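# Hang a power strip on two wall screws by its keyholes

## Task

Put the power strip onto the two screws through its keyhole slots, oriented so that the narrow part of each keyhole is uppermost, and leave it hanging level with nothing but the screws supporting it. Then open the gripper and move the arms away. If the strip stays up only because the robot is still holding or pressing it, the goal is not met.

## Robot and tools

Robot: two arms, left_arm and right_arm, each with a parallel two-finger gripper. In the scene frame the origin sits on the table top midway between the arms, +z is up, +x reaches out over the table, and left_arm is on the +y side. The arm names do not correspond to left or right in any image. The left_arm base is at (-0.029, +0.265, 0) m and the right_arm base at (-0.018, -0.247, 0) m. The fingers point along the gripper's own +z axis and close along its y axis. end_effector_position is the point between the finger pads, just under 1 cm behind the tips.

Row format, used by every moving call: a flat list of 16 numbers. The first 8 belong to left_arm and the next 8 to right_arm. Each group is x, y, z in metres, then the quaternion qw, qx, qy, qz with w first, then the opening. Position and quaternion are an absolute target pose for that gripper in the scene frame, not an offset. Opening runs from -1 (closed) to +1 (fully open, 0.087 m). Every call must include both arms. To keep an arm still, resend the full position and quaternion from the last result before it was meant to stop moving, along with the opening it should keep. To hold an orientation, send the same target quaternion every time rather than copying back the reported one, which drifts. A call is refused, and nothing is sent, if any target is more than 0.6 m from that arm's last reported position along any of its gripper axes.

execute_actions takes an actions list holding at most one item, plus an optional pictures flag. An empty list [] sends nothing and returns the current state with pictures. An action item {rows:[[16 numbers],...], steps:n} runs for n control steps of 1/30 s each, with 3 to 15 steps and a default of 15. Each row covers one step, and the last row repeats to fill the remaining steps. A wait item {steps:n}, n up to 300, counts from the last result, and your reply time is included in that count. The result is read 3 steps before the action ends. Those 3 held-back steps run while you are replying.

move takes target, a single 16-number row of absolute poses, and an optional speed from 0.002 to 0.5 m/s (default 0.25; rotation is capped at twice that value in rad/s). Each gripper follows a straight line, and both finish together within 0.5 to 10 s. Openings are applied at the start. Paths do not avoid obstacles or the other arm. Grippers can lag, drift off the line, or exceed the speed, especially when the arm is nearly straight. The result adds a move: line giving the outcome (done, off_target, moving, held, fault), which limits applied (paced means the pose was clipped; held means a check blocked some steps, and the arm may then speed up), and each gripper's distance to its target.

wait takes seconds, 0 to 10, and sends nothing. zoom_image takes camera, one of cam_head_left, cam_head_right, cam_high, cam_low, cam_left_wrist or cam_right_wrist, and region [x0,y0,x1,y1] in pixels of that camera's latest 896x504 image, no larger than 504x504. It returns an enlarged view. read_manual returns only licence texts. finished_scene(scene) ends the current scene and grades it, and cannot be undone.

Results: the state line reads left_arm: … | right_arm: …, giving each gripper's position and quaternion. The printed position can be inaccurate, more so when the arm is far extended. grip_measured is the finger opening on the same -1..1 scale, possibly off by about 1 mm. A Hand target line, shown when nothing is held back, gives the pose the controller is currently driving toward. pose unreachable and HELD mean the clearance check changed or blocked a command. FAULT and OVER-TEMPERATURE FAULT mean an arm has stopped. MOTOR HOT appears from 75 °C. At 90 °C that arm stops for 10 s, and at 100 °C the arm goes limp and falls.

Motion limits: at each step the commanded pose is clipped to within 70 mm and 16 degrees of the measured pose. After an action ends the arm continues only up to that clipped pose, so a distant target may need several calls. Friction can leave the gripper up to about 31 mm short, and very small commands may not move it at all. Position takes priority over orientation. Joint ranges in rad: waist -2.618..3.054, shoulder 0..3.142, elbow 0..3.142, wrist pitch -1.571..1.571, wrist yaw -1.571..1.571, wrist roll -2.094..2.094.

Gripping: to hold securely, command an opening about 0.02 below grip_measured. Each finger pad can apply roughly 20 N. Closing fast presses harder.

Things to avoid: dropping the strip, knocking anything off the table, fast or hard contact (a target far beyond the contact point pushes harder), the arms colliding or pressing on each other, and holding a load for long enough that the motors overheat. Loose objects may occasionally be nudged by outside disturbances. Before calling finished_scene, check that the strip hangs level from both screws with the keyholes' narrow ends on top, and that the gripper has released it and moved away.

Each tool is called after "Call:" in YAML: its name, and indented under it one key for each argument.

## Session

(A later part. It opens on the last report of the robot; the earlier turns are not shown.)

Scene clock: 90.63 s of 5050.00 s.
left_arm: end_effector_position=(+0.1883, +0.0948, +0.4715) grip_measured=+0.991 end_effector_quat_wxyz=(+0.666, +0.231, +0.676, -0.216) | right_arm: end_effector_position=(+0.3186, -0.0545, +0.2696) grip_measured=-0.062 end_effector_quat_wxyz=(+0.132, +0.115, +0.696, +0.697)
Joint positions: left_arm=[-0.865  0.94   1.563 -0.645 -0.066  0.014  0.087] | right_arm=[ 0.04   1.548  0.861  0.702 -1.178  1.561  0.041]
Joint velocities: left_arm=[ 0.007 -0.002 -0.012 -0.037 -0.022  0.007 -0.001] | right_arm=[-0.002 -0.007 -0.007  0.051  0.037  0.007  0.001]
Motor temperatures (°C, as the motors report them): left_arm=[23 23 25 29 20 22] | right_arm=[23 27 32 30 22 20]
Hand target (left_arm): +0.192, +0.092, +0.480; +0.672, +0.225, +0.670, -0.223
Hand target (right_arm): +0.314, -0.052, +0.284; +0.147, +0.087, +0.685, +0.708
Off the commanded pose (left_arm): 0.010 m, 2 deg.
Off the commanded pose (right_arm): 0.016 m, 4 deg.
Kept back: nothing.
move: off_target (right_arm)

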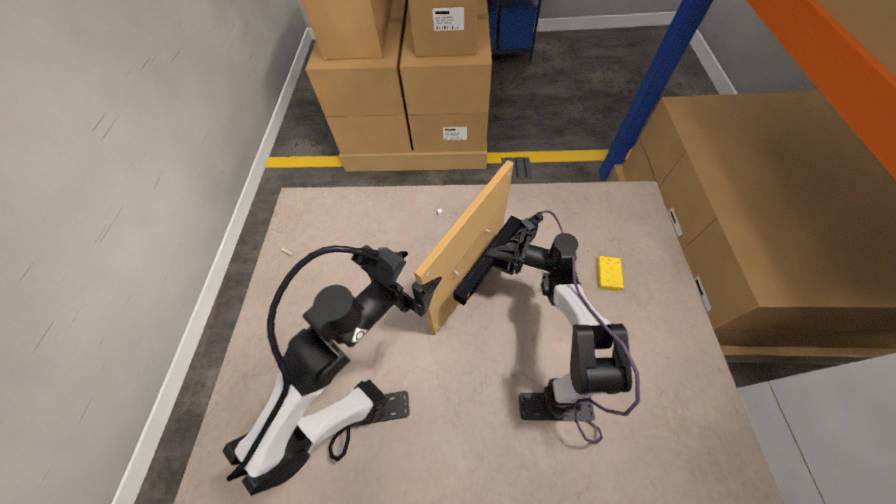

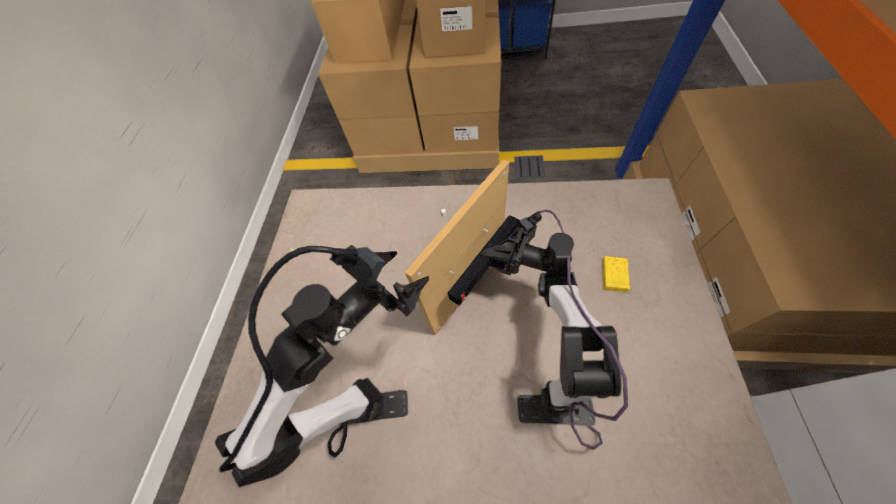

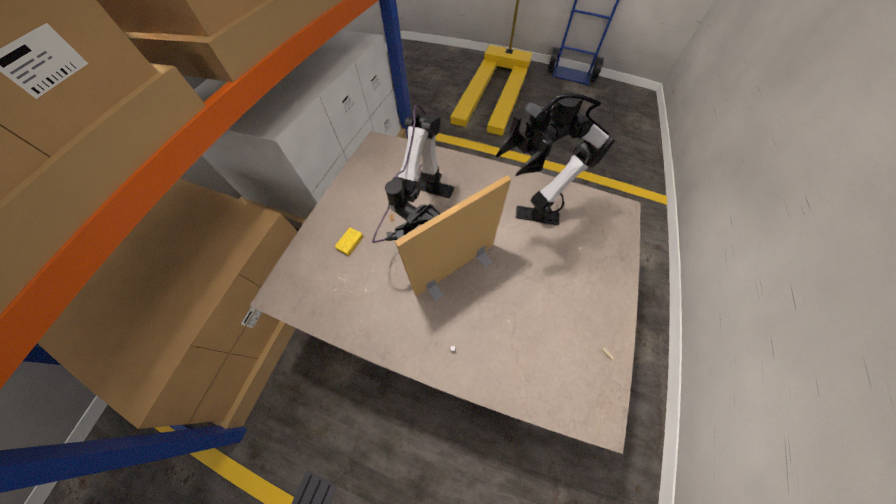

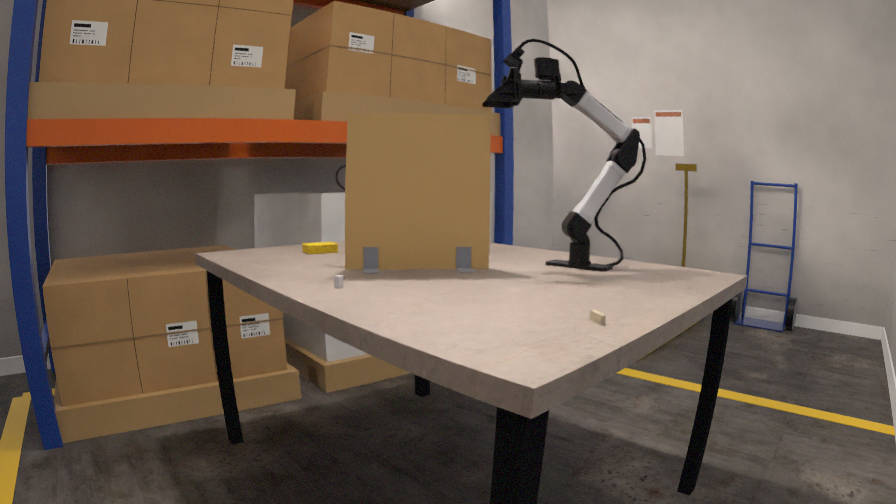

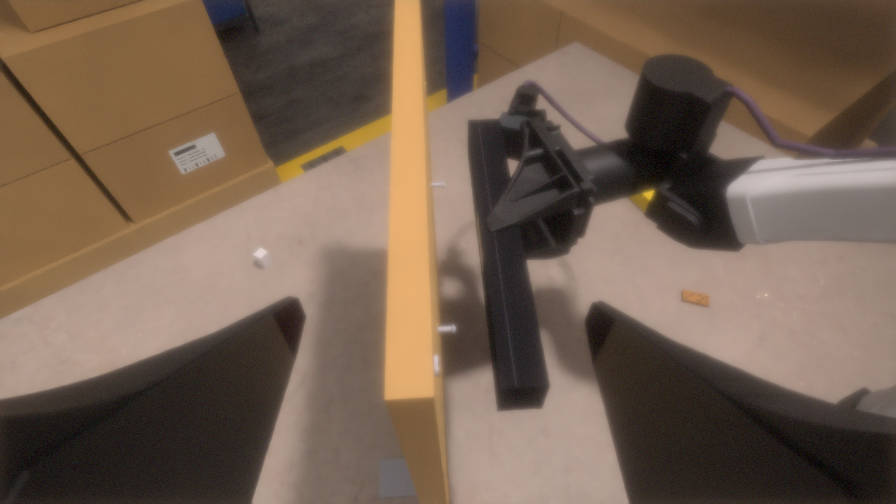

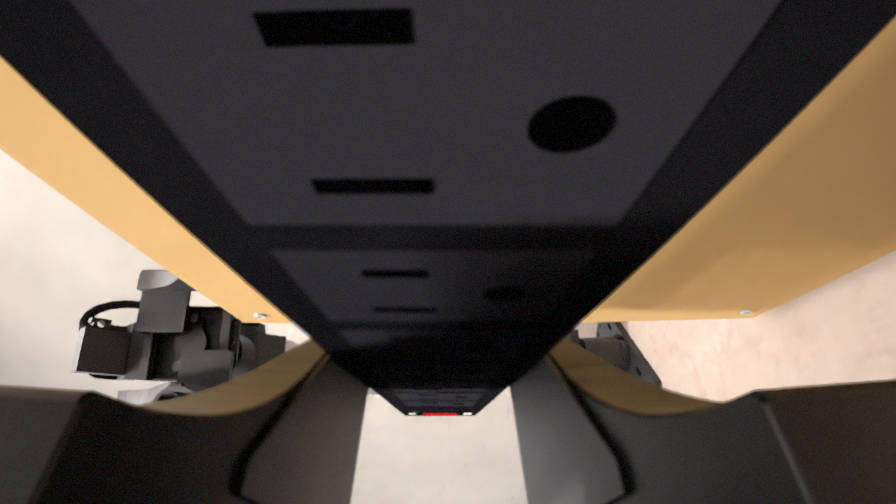

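Call:
execute_actions:
  actions:
    - {"rows":[[0.19,0.09,0.48,0.671,0.224,0.671,-0.224,1,0.326,-0.032,0.286,0.135,0.093,0.682,0.712,-0.3]],"steps":15}
  pictures: true

Scene clock: 92.30 s of 5050.00 s.
left_arm: end_effector_position=(+0.1874, +0.0936, +0.4715) grip_measured=+0.991 end_effector_quat_wxyz=(+0.665, +0.231, +0.676, -0.219) | right_arm: end_effector_position=(+0.3210, -0.0331, +0.2568) grip_measured=-0.062 end_effector_quat_wxyz=(+0.101, +0.123, +0.698, +0.698)
Joint positions: left_arm=[-0.87   0.94   1.563 -0.645 -0.067  0.009  0.087] | right_arm=[ 0.103  1.607  0.869  0.726 -1.146  1.592  0.041]
Joint velocities: left_arm=[-0.012  0.032  0.007 -0.022  0.007 -0.007 -0.001] | right_arm=[ 0.002  0.002  0.007 -0.007  0.081  0.007 -0.   ]
Motor temperatures (°C, as the motors report them): left_arm=[23 23 25 29 20 22] | right_arm=[23 27 32 30 22 20]
Steps of this call (steps 1 to 38: nothing new was sent; steps 39 to 50: the first 12 steps of this action). Readings (end_effector_position):
39: left_arm (+0.1881, +0.0945, +0.4715) | right_arm (+0.3188, -0.0525, +0.2703)
40: left_arm (+0.1877, +0.0940, +0.4715) | right_arm (+0.3198, -0.0485, +0.2691)
42: left_arm (+0.1874, +0.0936, +0.4715) | right_arm (+0.3197, -0.0392, +0.2634)
46: left_arm (+0.1874, +0.0936, +0.4715) | right_arm (+0.3198, -0.0330, +0.2566)
50: the state above

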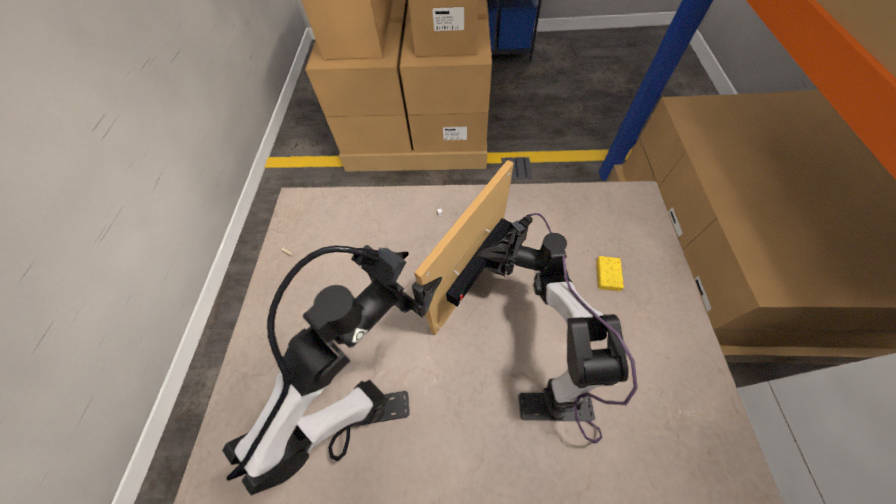

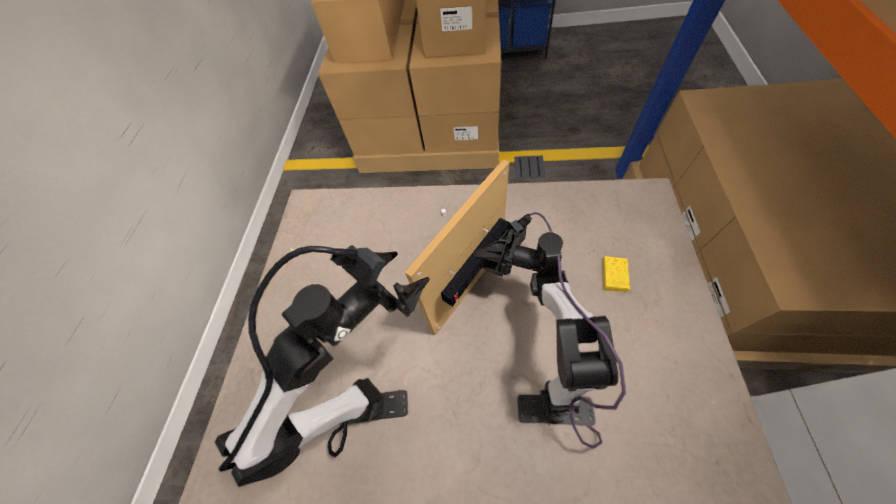

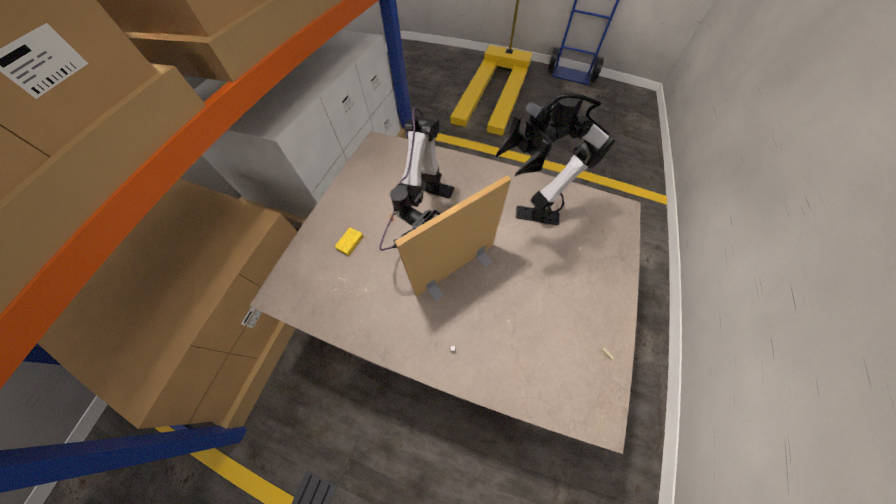

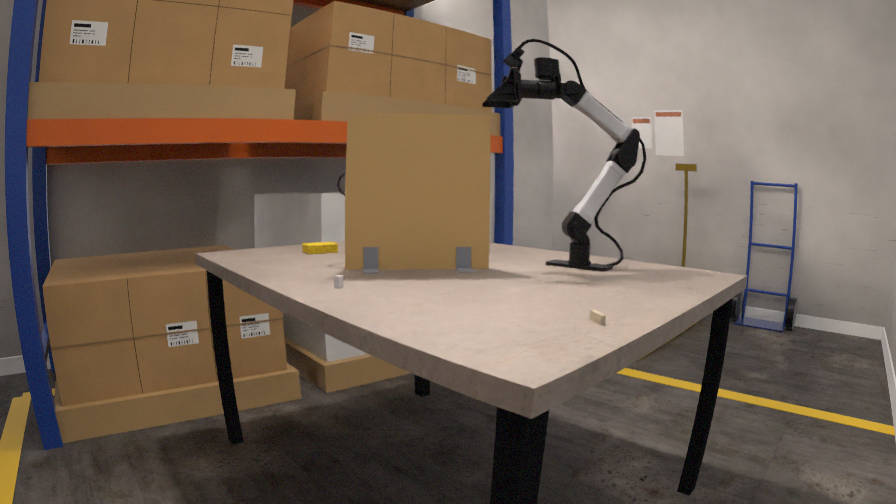

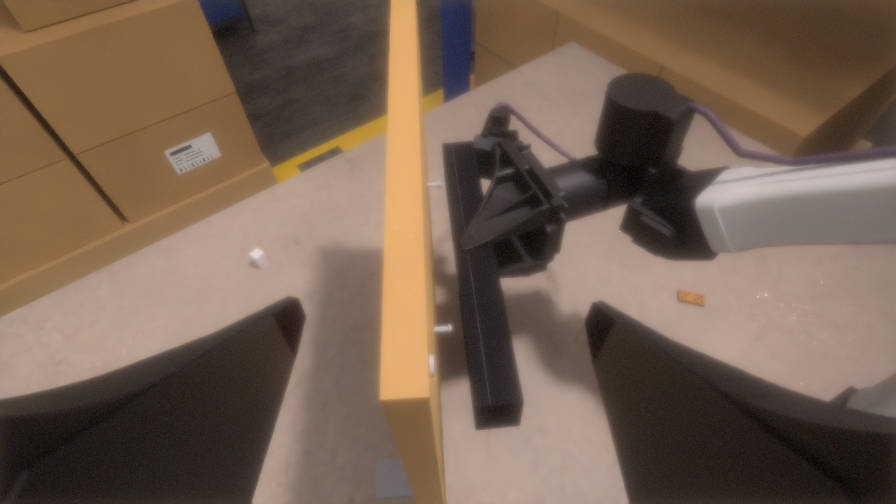

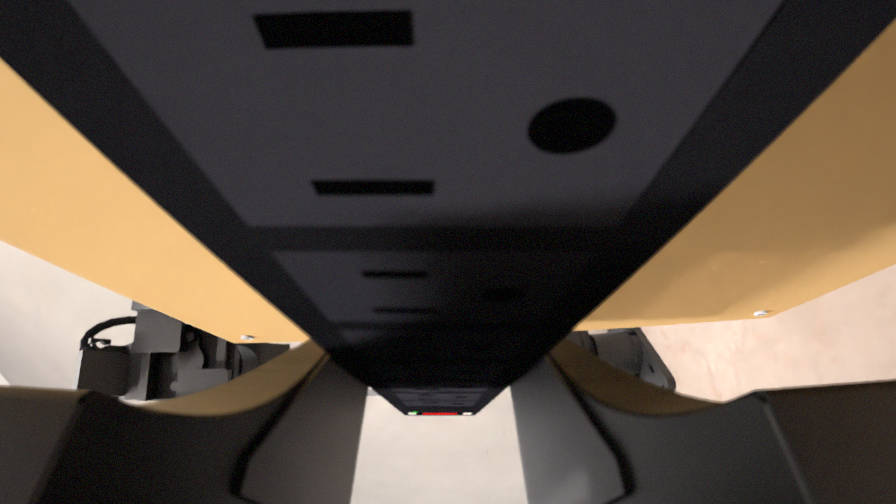

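Want measured (.3265,-.038,.2695), q≈(.12,.12).

Call:
execute_actions:
  actions:
    - {"rows":[[0.19,0.09,0.48,0.671,0.224,0.671,-0.224,1,0.331,-0.038,0.299,0.155,0.09,0.68,0.71,-0.3]],"steps":15}

Call:
execute_actions:
  actions:
    - {"rows":[[0.19,0.09,0.48,0.671,0.224,0.671,-0.224,1,0.331,-0.038,0.299,0.155,0.09,0.68,0.71,-0.3]],"steps":15}

Scene clock: 92.80 s of 5050.00 s.
left_arm: end_effector_position=(+0.1874, +0.0936, +0.4715) grip_measured=+0.991 end_effector_quat_wxyz=(+0.665, +0.231, +0.676, -0.219) | right_arm: end_effector_position=(+0.3274, -0.0352, +0.2648) grip_measured=-0.062 end_effector_quat_wxyz=(+0.114, +0.123, +0.695, +0.699)
Joint positions: left_arm=[-0.87   0.94   1.563 -0.645 -0.067  0.009  0.087] | right_arm=[ 0.096  1.607  0.896  0.72  -1.135  1.593  0.041]
Joint velocities: left_arm=[-0.007 -0.007  0.007  0.051  0.037 -0.007  0.   ] | right_arm=[-0.002 -0.002 -0.017  0.037  0.022  0.007  0.   ]
Motor temperatures (°C, as the motors report them): left_arm=[23 23 25 29 20 22] | right_arm=[23 27 32 30 22 20]
Off your previous action's commanded pose (left_arm): 0.010 m, 1 deg at its last step (step 3 of this call).
Off your previous action's commanded pose (right_arm): 0.030 m, 6 deg at its last step (step 3 of this call).
Steps of this call (steps 1 to 3: the last 3 steps of your previous action; steps 4 to 15: the first 12 steps of this action). Readings (end_effector_position):
4: left_arm (+0.1874, +0.0937, +0.4715) | right_arm (+0.3219, -0.0334, +0.2572)
5: left_arm (+0.1874, +0.0936, +0.4715) | right_arm (+0.3227, -0.0336, +0.2581)
7: left_arm (+0.1874, +0.0936, +0.4715) | right_arm (+0.3248, -0.0343, +0.2614)
11: left_arm (+0.1874, +0.0936, +0.4715) | right_arm (+0.3273, -0.0352, +0.2647)
15: the state above

Scene clock: 93.30 s of 5050.00 s.
left_arm: end_effector_position=(+0.1874, +0.0936, +0.4715) grip_measured=+0.991 end_effector_quat_wxyz=(+0.665, +0.231, +0.676, -0.219) | right_arm: end_effector_position=(+0.3274, -0.0352, +0.2648) grip_measured=-0.062 end_effector_quat_wxyz=(+0.114, +0.123, +0.695, +0.699)
Joint positions: left_arm=[-0.87   0.94   1.563 -0.645 -0.067  0.009  0.087] | right_arm=[ 0.096  1.607  0.896  0.72  -1.135  1.593  0.041]
Joint velocities: left_arm=[ 0.002 -0.002  0.002  0.022  0.051 -0.007 -0.001] | right_arm=[-0.002 -0.022 -0.017 -0.022 -0.007 -0.007 -0.001]
Motor temperatures (°C, as the motors report them): left_arm=[23 23 25 29 20 22] | right_arm=[23 27 32 30 22 20]
Off your previous action's commanded pose (left_arm): 0.010 m, 1 deg at its last step (step 3 of this call).
Off your previous action's commanded pose (right_arm): 0.034 m, 6 deg at its last step (step 3 of this call).
Steps of this call (steps 1 to 3: the last 3 steps of your previous action; steps 4 to 15: the first 12 steps of this action). Readings (end_effector_position):
4: left_arm (+0.1874, +0.0936, +0.4715) | right_arm (+0.3274, -0.0352, +0.2648)
5: left_arm (+0.1874, +0.0936, +0.4715) | right_arm (+0.3274, -0.0352, +0.2648)
7: left_arm (+0.1874, +0.0936, +0.4715) | right_arm (+0.3274, -0.0352, +0.2648)
11: left_arm (+0.1874, +0.0936, +0.4715) | right_arm (+0.3274, -0.0352, +0.2648)
15: the state above

Call:
execute_actions:
  actions:
    - {"rows":[[0.19,0.09,0.48,0.671,0.224,0.671,-0.224,1,0.331,-0.038,0.305,0.158,0.088,0.68,0.71,-0.3]],"steps":15}

Call:
execute_actions:
  actions:
    - {"rows":[[0.19,0.09,0.48,0.671,0.224,0.671,-0.224,1,0.337,-0.027,0.305,0.158,0.088,0.68,0.71,-0.3]],"steps":15}
  pictures: true

Scene clock: 93.80 s of 5050.00 s.
left_arm: end_effector_position=(+0.1874, +0.0936, +0.4715) grip_measured=+0.991 end_effector_quat_wxyz=(+0.665, +0.231, +0.676, -0.219) | right_arm: end_effector_position=(+0.3291, -0.0351, +0.2673) grip_measured=-0.062 end_effector_quat_wxyz=(+0.114, +0.123, +0.695, +0.699)
Joint positions: left_arm=[-0.87   0.94   1.563 -0.645 -0.067  0.009  0.087] | right_arm=[ 0.096  1.607  0.909  0.703 -1.134  1.59   0.041]
Joint velocities: left_arm=[ 0.002  0.002 -0.007  0.037  0.022 -0.081 -0.001] | right_arm=[-0.007 -0.012  0.012 -0.066  0.007 -0.007 -0.   ]
Motor temperatures (°C, as the motors report them): left_arm=[23 23 25 29 20 22] | right_arm=[23 27 32 30 22 20]
Off your previous action's commanded pose (left_arm): 0.010 m, 1 deg at its last step (step 3 of this call).
Off your previous action's commanded pose (right_arm): 0.034 m, 6 deg at its last step (step 3 of this call).
Steps of this call (steps 1 to 3: the last 3 steps of your previous action; steps 4 to 15: the first 12 steps of this action). Readings (end_effector_position):
4: left_arm (+0.1874, +0.0936, +0.4715) | right_arm (+0.3276, -0.0352, +0.2650)
5: left_arm (+0.1874, +0.0936, +0.4715) | right_arm (+0.3279, -0.0351, +0.2654)
7: left_arm (+0.1874, +0.0936, +0.4715) | right_arm (+0.3286, -0.0351, +0.2664)
11: left_arm (+0.1874, +0.0936, +0.4715) | right_arm (+0.3291, -0.0351, +0.2676)
15: the state above

Scene clock: 94.30 s of 5050.00 s.
left_arm: end_effector_position=(+0.1874, +0.0936, +0.4715) grip_measured=+0.991 end_effector_quat_wxyz=(+0.665, +0.231, +0.676, -0.219) | right_arm: end_effector_position=(+0.3324, -0.0311, +0.2745) grip_measured=-0.062 end_effector_quat_wxyz=(+0.122, +0.119, +0.694, +0.700)
Joint positions: left_arm=[-0.87   0.94   1.563 -0.645 -0.067  0.009  0.087] | right_arm=[ 0.108  1.607  0.935  0.691 -1.117  1.585  0.041]
Joint velocities: left_arm=[-0.002 -0.002 -0.002 -0.037 -0.037 -0.007 -0.   ] | right_arm=[-0.002  0.012 -0.017 -0.066  0.007 -0.037 -0.   ]
Motor temperatures (°C, as the motors report them): left_arm=[23 23 25 29 20 22] | right_arm=[23 27 33 30 22 20]
Off your previous action's commanded pose (left_arm): 0.010 m, 1 deg at its last step (step 3 of this call).
Off your previous action's commanded pose (right_arm): 0.038 m, 7 deg at its last step (step 3 of this call).
Steps of this call (steps 1 to 3: the last 3 steps of your previous action; steps 4 to 15: the first 12 steps of this action). Readings (end_effector_position):
4: left_arm (+0.1874, +0.0936, +0.4715) | right_arm (+0.3295, -0.0347, +0.2677)
5: left_arm (+0.1874, +0.0936, +0.4715) | right_arm (+0.3304, -0.0338, +0.2689)
7: left_arm (+0.1874, +0.0936, +0.4715) | right_arm (+0.3319, -0.0320, +0.2723)
11: left_arm (+0.1874, +0.0936, +0.4715) | right_arm (+0.3324, -0.0311, +0.2745)
15: the state above

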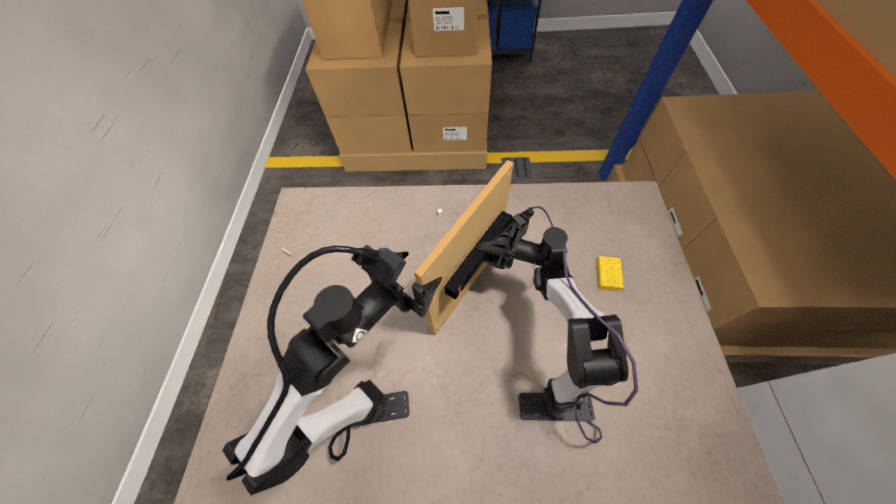

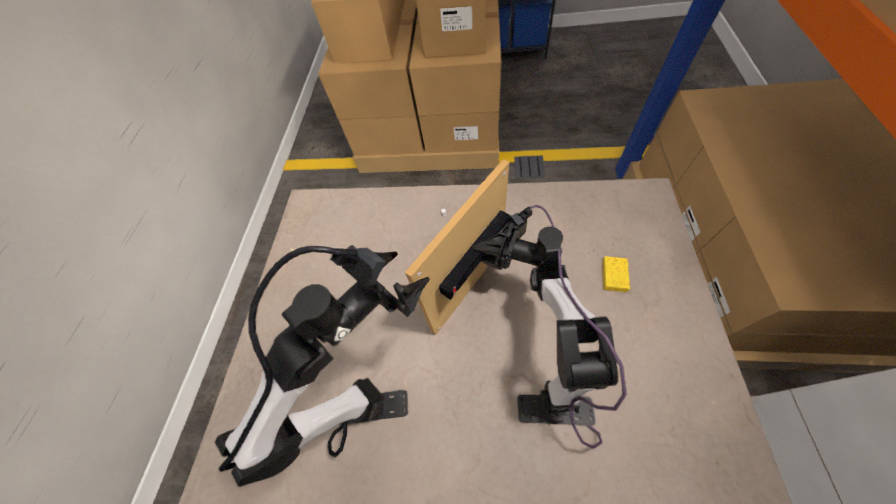

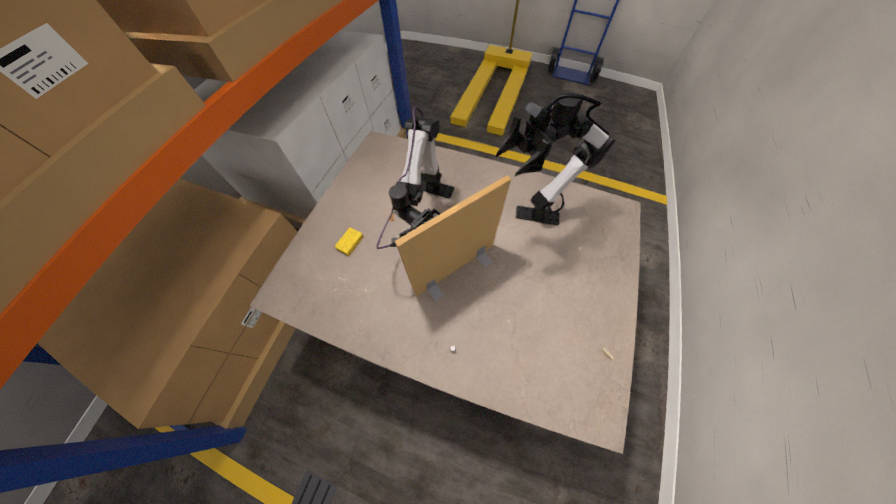

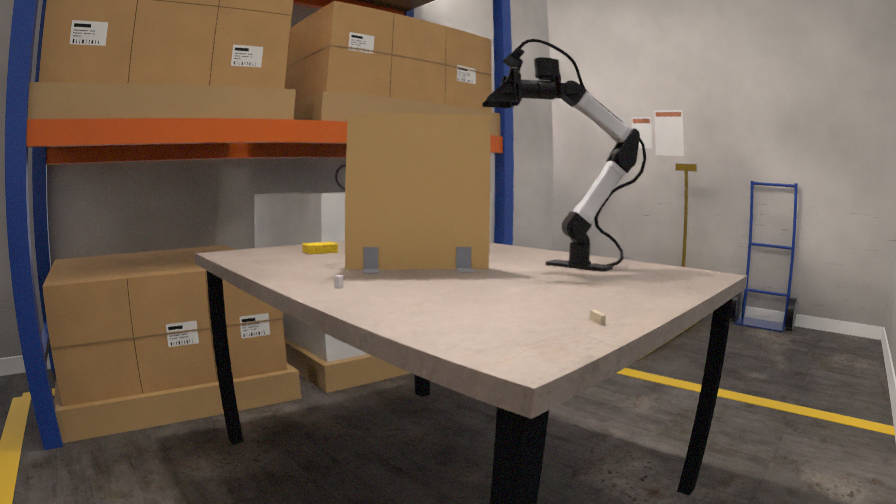

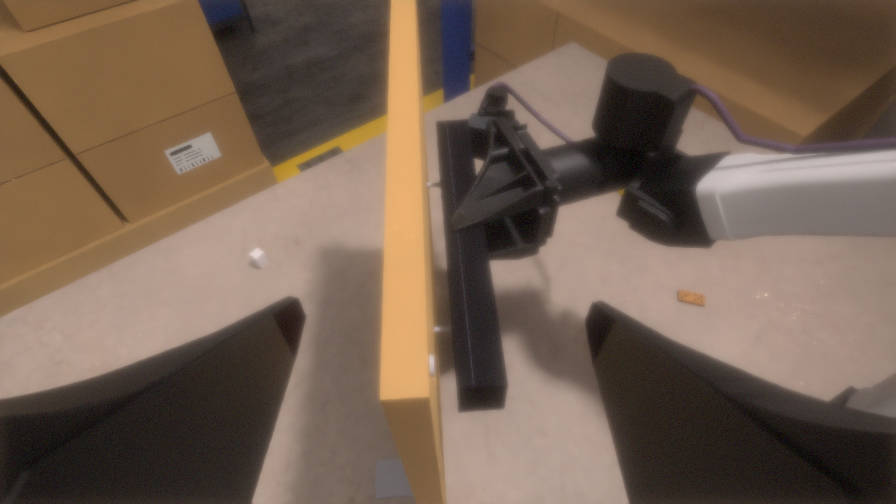

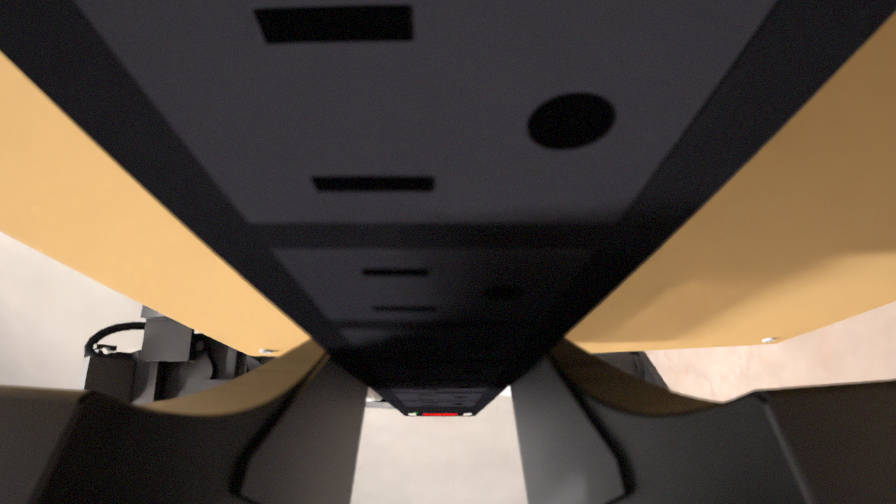

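Parallel contact, level, too high. Slide down slowly.

Call:
execute_actions:
  actions:
    - {"rows":[[0.19,0.09,0.48,0.671,0.224,0.671,-0.224,1,0.336,-0.027,0.296,0.15,0.095,0.684,0.707,-0.3]],"steps":15}

Call:
execute_actions:
  actions:
    - {"rows":[[0.19,0.09,0.48,0.671,0.224,0.671,-0.224,1,0.336,-0.027,0.288,0.145,0.10,0.686,0.705,-0.3]],"steps":15}

Call:
execute_actions:
  actions:
    - {"rows":[[0.19,0.09,0.48,0.671,0.224,0.671,-0.224,1,0.336,-0.027,0.280,0.14,0.105,0.688,0.704,-0.3]],"steps":15}

Scene clock: 94.80 s of 5050.00 s.
left_arm: end_effector_position=(+0.1874, +0.0936, +0.4715) grip_measured=+0.991 end_effector_quat_wxyz=(+0.665, +0.231, +0.676, -0.219) | right_arm: end_effector_position=(+0.3324, -0.0311, +0.2735) grip_measured=-0.062 end_effector_quat_wxyz=(+0.122, +0.119, +0.695, +0.698)
Joint positions: left_arm=[-0.87   0.94   1.563 -0.645 -0.067  0.009  0.087] | right_arm=[ 0.108  1.607  0.935  0.684 -1.117  1.579  0.041]
Joint velocities: left_arm=[ 0.007  0.012 -0.002 -0.051  0.081  0.037 -0.001] | right_arm=[ 0.007 -0.017 -0.012 -0.022 -0.066  0.007 -0.   ]
Motor temperatures (°C, as the motors report them): left_arm=[23 23 25 29 20 22] | right_arm=[23 27 33 30 22 20]
Off your previous action's commanded pose (left_arm): 0.010 m, 1 deg at its last step (step 3 of this call).
Off your previous action's commanded pose (right_arm): 0.031 m, 6 deg at its last step (step 3 of this call).
Steps of this call (steps 1 to 3: the last 3 steps of your previous action; steps 4 to 15: the first 12 steps of this action). Readings (end_effector_position):
4: left_arm (+0.1874, +0.0936, +0.4715) | right_arm (+0.3324, -0.0311, +0.2744)
5: left_arm (+0.1874, +0.0936, +0.4715) | right_arm (+0.3324, -0.0311, +0.2743)
7: left_arm (+0.1874, +0.0936, +0.4715) | right_arm (+0.3324, -0.0311, +0.2740)
11: left_arm (+0.1874, +0.0936, +0.4715) | right_arm (+0.3324, -0.0311, +0.2737)
15: the state above

Scene clock: 95.30 s of 5050.00 s.
left_arm: end_effector_position=(+0.1874, +0.0936, +0.4715) grip_measured=+0.991 end_effector_quat_wxyz=(+0.665, +0.231, +0.676, -0.219) | right_arm: end_effector_position=(+0.3326, -0.0311, +0.2730) grip_measured=-0.062 end_effector_quat_wxyz=(+0.124, +0.118, +0.696, +0.698)
Joint positions: left_arm=[-0.87   0.94   1.563 -0.645 -0.067  0.009  0.087] | right_arm=[ 0.108  1.607  0.935  0.683 -1.116  1.572  0.041]
Joint velocities: left_arm=[-0.007 -0.007 -0.007 -0.051  0.007 -0.007  0.001] | right_arm=[ 0.007  0.007 -0.002  0.022 -0.007 -0.066  0.   ]
Motor temperatures (°C, as the motors report them): left_arm=[23 23 25 29 20 22] | right_arm=[23 27 33 30 22 20]
Off your previous action's commanded pose (left_arm): 0.010 m, 1 deg at its last step (step 3 of this call).
Off your previous action's commanded pose (right_arm): 0.023 m, 5 deg at its last step (step 3 of this call).
Steps of this call (steps 1 to 3: the last 3 steps of your previous action; steps 4 to 15: the first 12 steps of this action). Readings (end_effector_position):
4: left_arm (+0.1874, +0.0936, +0.4715) | right_arm (+0.3324, -0.0311, +0.2734)
5: left_arm (+0.1874, +0.0936, +0.4715) | right_arm (+0.3324, -0.0311, +0.2733)
7: left_arm (+0.1874, +0.0936, +0.4715) | right_arm (+0.3326, -0.0311, +0.2731)
11: left_arm (+0.1874, +0.0936, +0.4715) | right_arm (+0.3326, -0.0311, +0.2730)
15: the state above

Scene clock: 95.80 s of 5050.00 s.
left_arm: end_effector_position=(+0.1874, +0.0936, +0.4715) grip_measured=+0.991 end_effector_quat_wxyz=(+0.665, +0.231, +0.676, -0.219) | right_arm: end_effector_position=(+0.3334, -0.0304, +0.2697) grip_measured=-0.062 end_effector_quat_wxyz=(+0.124, +0.116, +0.697, +0.697)
Joint positions: left_arm=[-0.87   0.94   1.563 -0.645 -0.067  0.009  0.087] | right_arm=[ 0.109  1.615  0.935  0.683 -1.118  1.562  0.041]
Joint velocities: left_arm=[-0.022 -0.007 -0.007 -0.037 -0.051 -0.022 -0.   ] | right_arm=[ 0.012 -0.012 -0.012 -0.081 -0.007  0.051 -0.   ]
Motor temperatures (°C, as the motors report them): left_arm=[23 23 25 30 20 22] | right_arm=[23 27 33 30 22 20]
Off your previous action's commanded pose (left_arm): 0.010 m, 1 deg at its last step (step 3 of this call).
Off your previous action's commanded pose (right_arm): 0.016 m, 3 deg at its last step (step 3 of this call).
Steps of this call (steps 1 to 3: the last 3 steps of your previous action; steps 4 to 15: the first 12 steps of this action). Readings (end_effector_position):
4: left_arm (+0.1874, +0.0936, +0.4715) | right_arm (+0.3328, -0.0311, +0.2724)
5: left_arm (+0.1874, +0.0936, +0.4715) | right_arm (+0.3329, -0.0310, +0.2719)
7: left_arm (+0.1874, +0.0936, +0.4715) | right_arm (+0.3333, -0.0305, +0.2700)
11: left_arm (+0.1874, +0.0936, +0.4715) | right_arm (+0.3334, -0.0304, +0.2697)
15: the state above

Advanced slightly; push in.

Call:
execute_actions:
  actions:
    - {"rows":[[0.19,0.09,0.48,0.671,0.224,0.671,-0.224,1,0.341,-0.017,0.285,0.14,0.105,0.688,0.704,-0.3]],"steps":15}
  pictures: true

Scene clock: 96.30 s of 5050.00 s.
left_arm: end_effector_position=(+0.1874, +0.0936, +0.4715) grip_measured=+0.991 end_effector_quat_wxyz=(+0.665, +0.231, +0.676, -0.219) | right_arm: end_effector_position=(+0.3332, -0.0296, +0.2693) grip_measured=-0.062 end_effector_quat_wxyz=(+0.123, +0.116, +0.697, +0.697)
Joint positions: left_arm=[-0.87   0.94   1.563 -0.645 -0.067  0.009  0.087] | right_arm=[ 0.112  1.616  0.935  0.683 -1.117  1.562  0.041]
Joint velocities: left_arm=[-0.007 -0.007 -0.002 -0.051  0.007  0.081 -0.001] | right_arm=[ 0.002 -0.007 -0.007 -0.022 -0.037 -0.037 -0.   ]
Motor temperatures (°C, as the motors report them): left_arm=[23 23 25 30 20 22] | right_arm=[23 27 33 30 22 20]
Off your previous action's commanded pose (left_arm): 0.010 m, 1 deg at its last step (step 3 of this call).
Off your previous action's commanded pose (right_arm): 0.011 m, 3 deg at its last step (step 3 of this call).
Steps of this call (steps 1 to 3: the last 3 steps of your previous action; steps 4 to 15: the first 12 steps of this action). Readings (end_effector_position):
4: left_arm (+0.1874, +0.0936, +0.4715) | right_arm (+0.3332, -0.0296, +0.2693)
5: left_arm (+0.1874, +0.0936, +0.4715) | right_arm (+0.3332, -0.0296, +0.2693)
7: left_arm (+0.1874, +0.0936, +0.4715) | right_arm (+0.3332, -0.0296, +0.2693)
11: left_arm (+0.1874, +0.0936, +0.4715) | right_arm (+0.3332, -0.0296, +0.2693)
15: the state above

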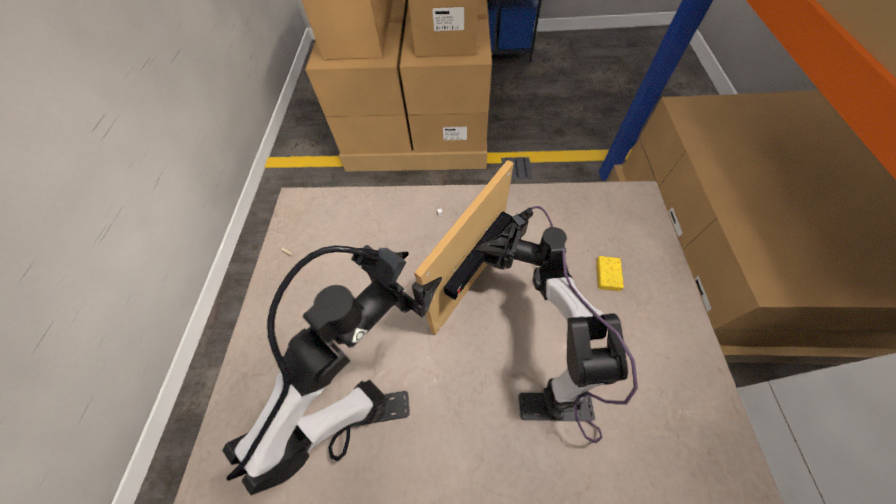

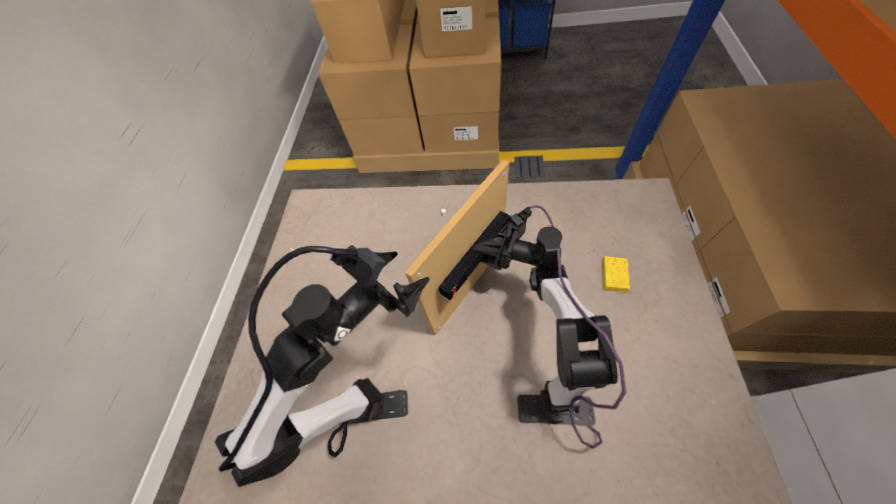

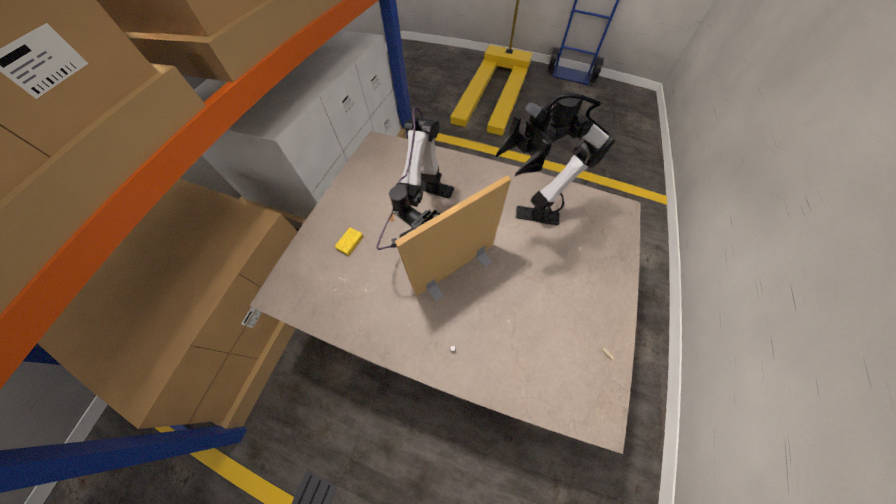

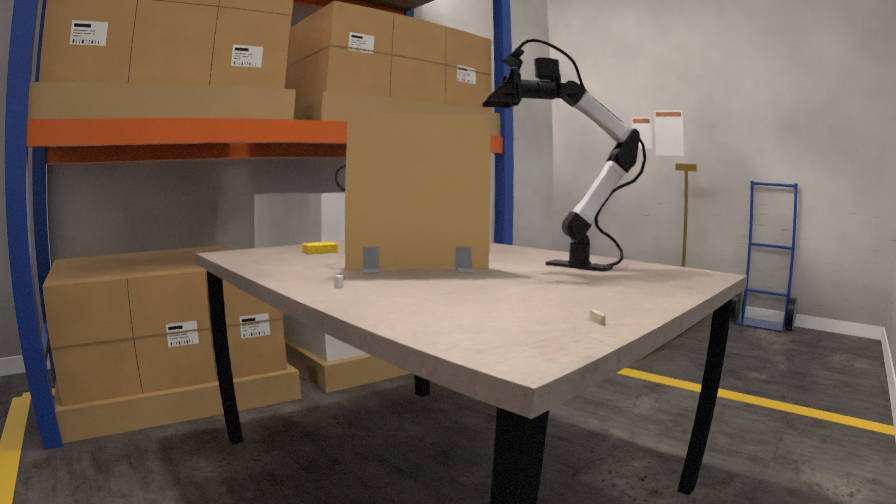

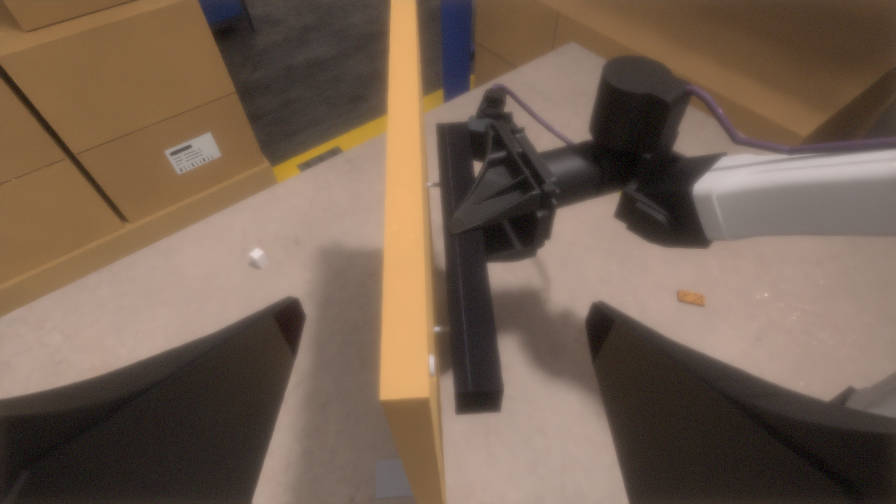

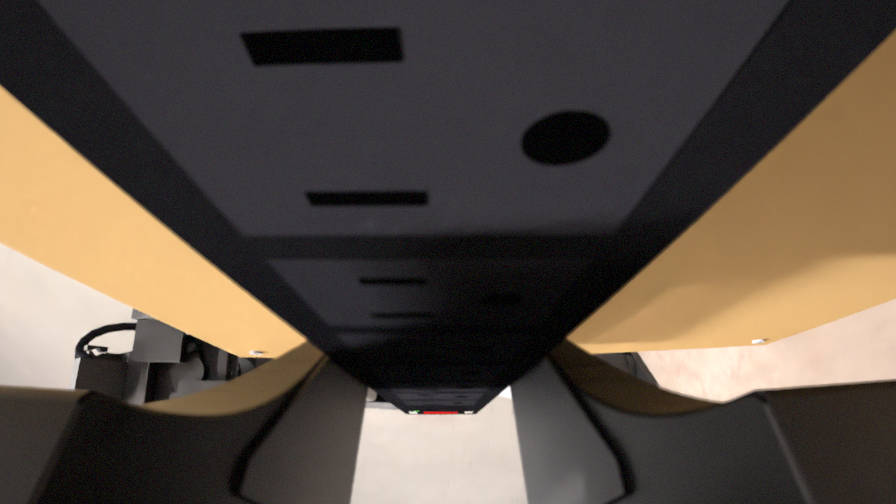

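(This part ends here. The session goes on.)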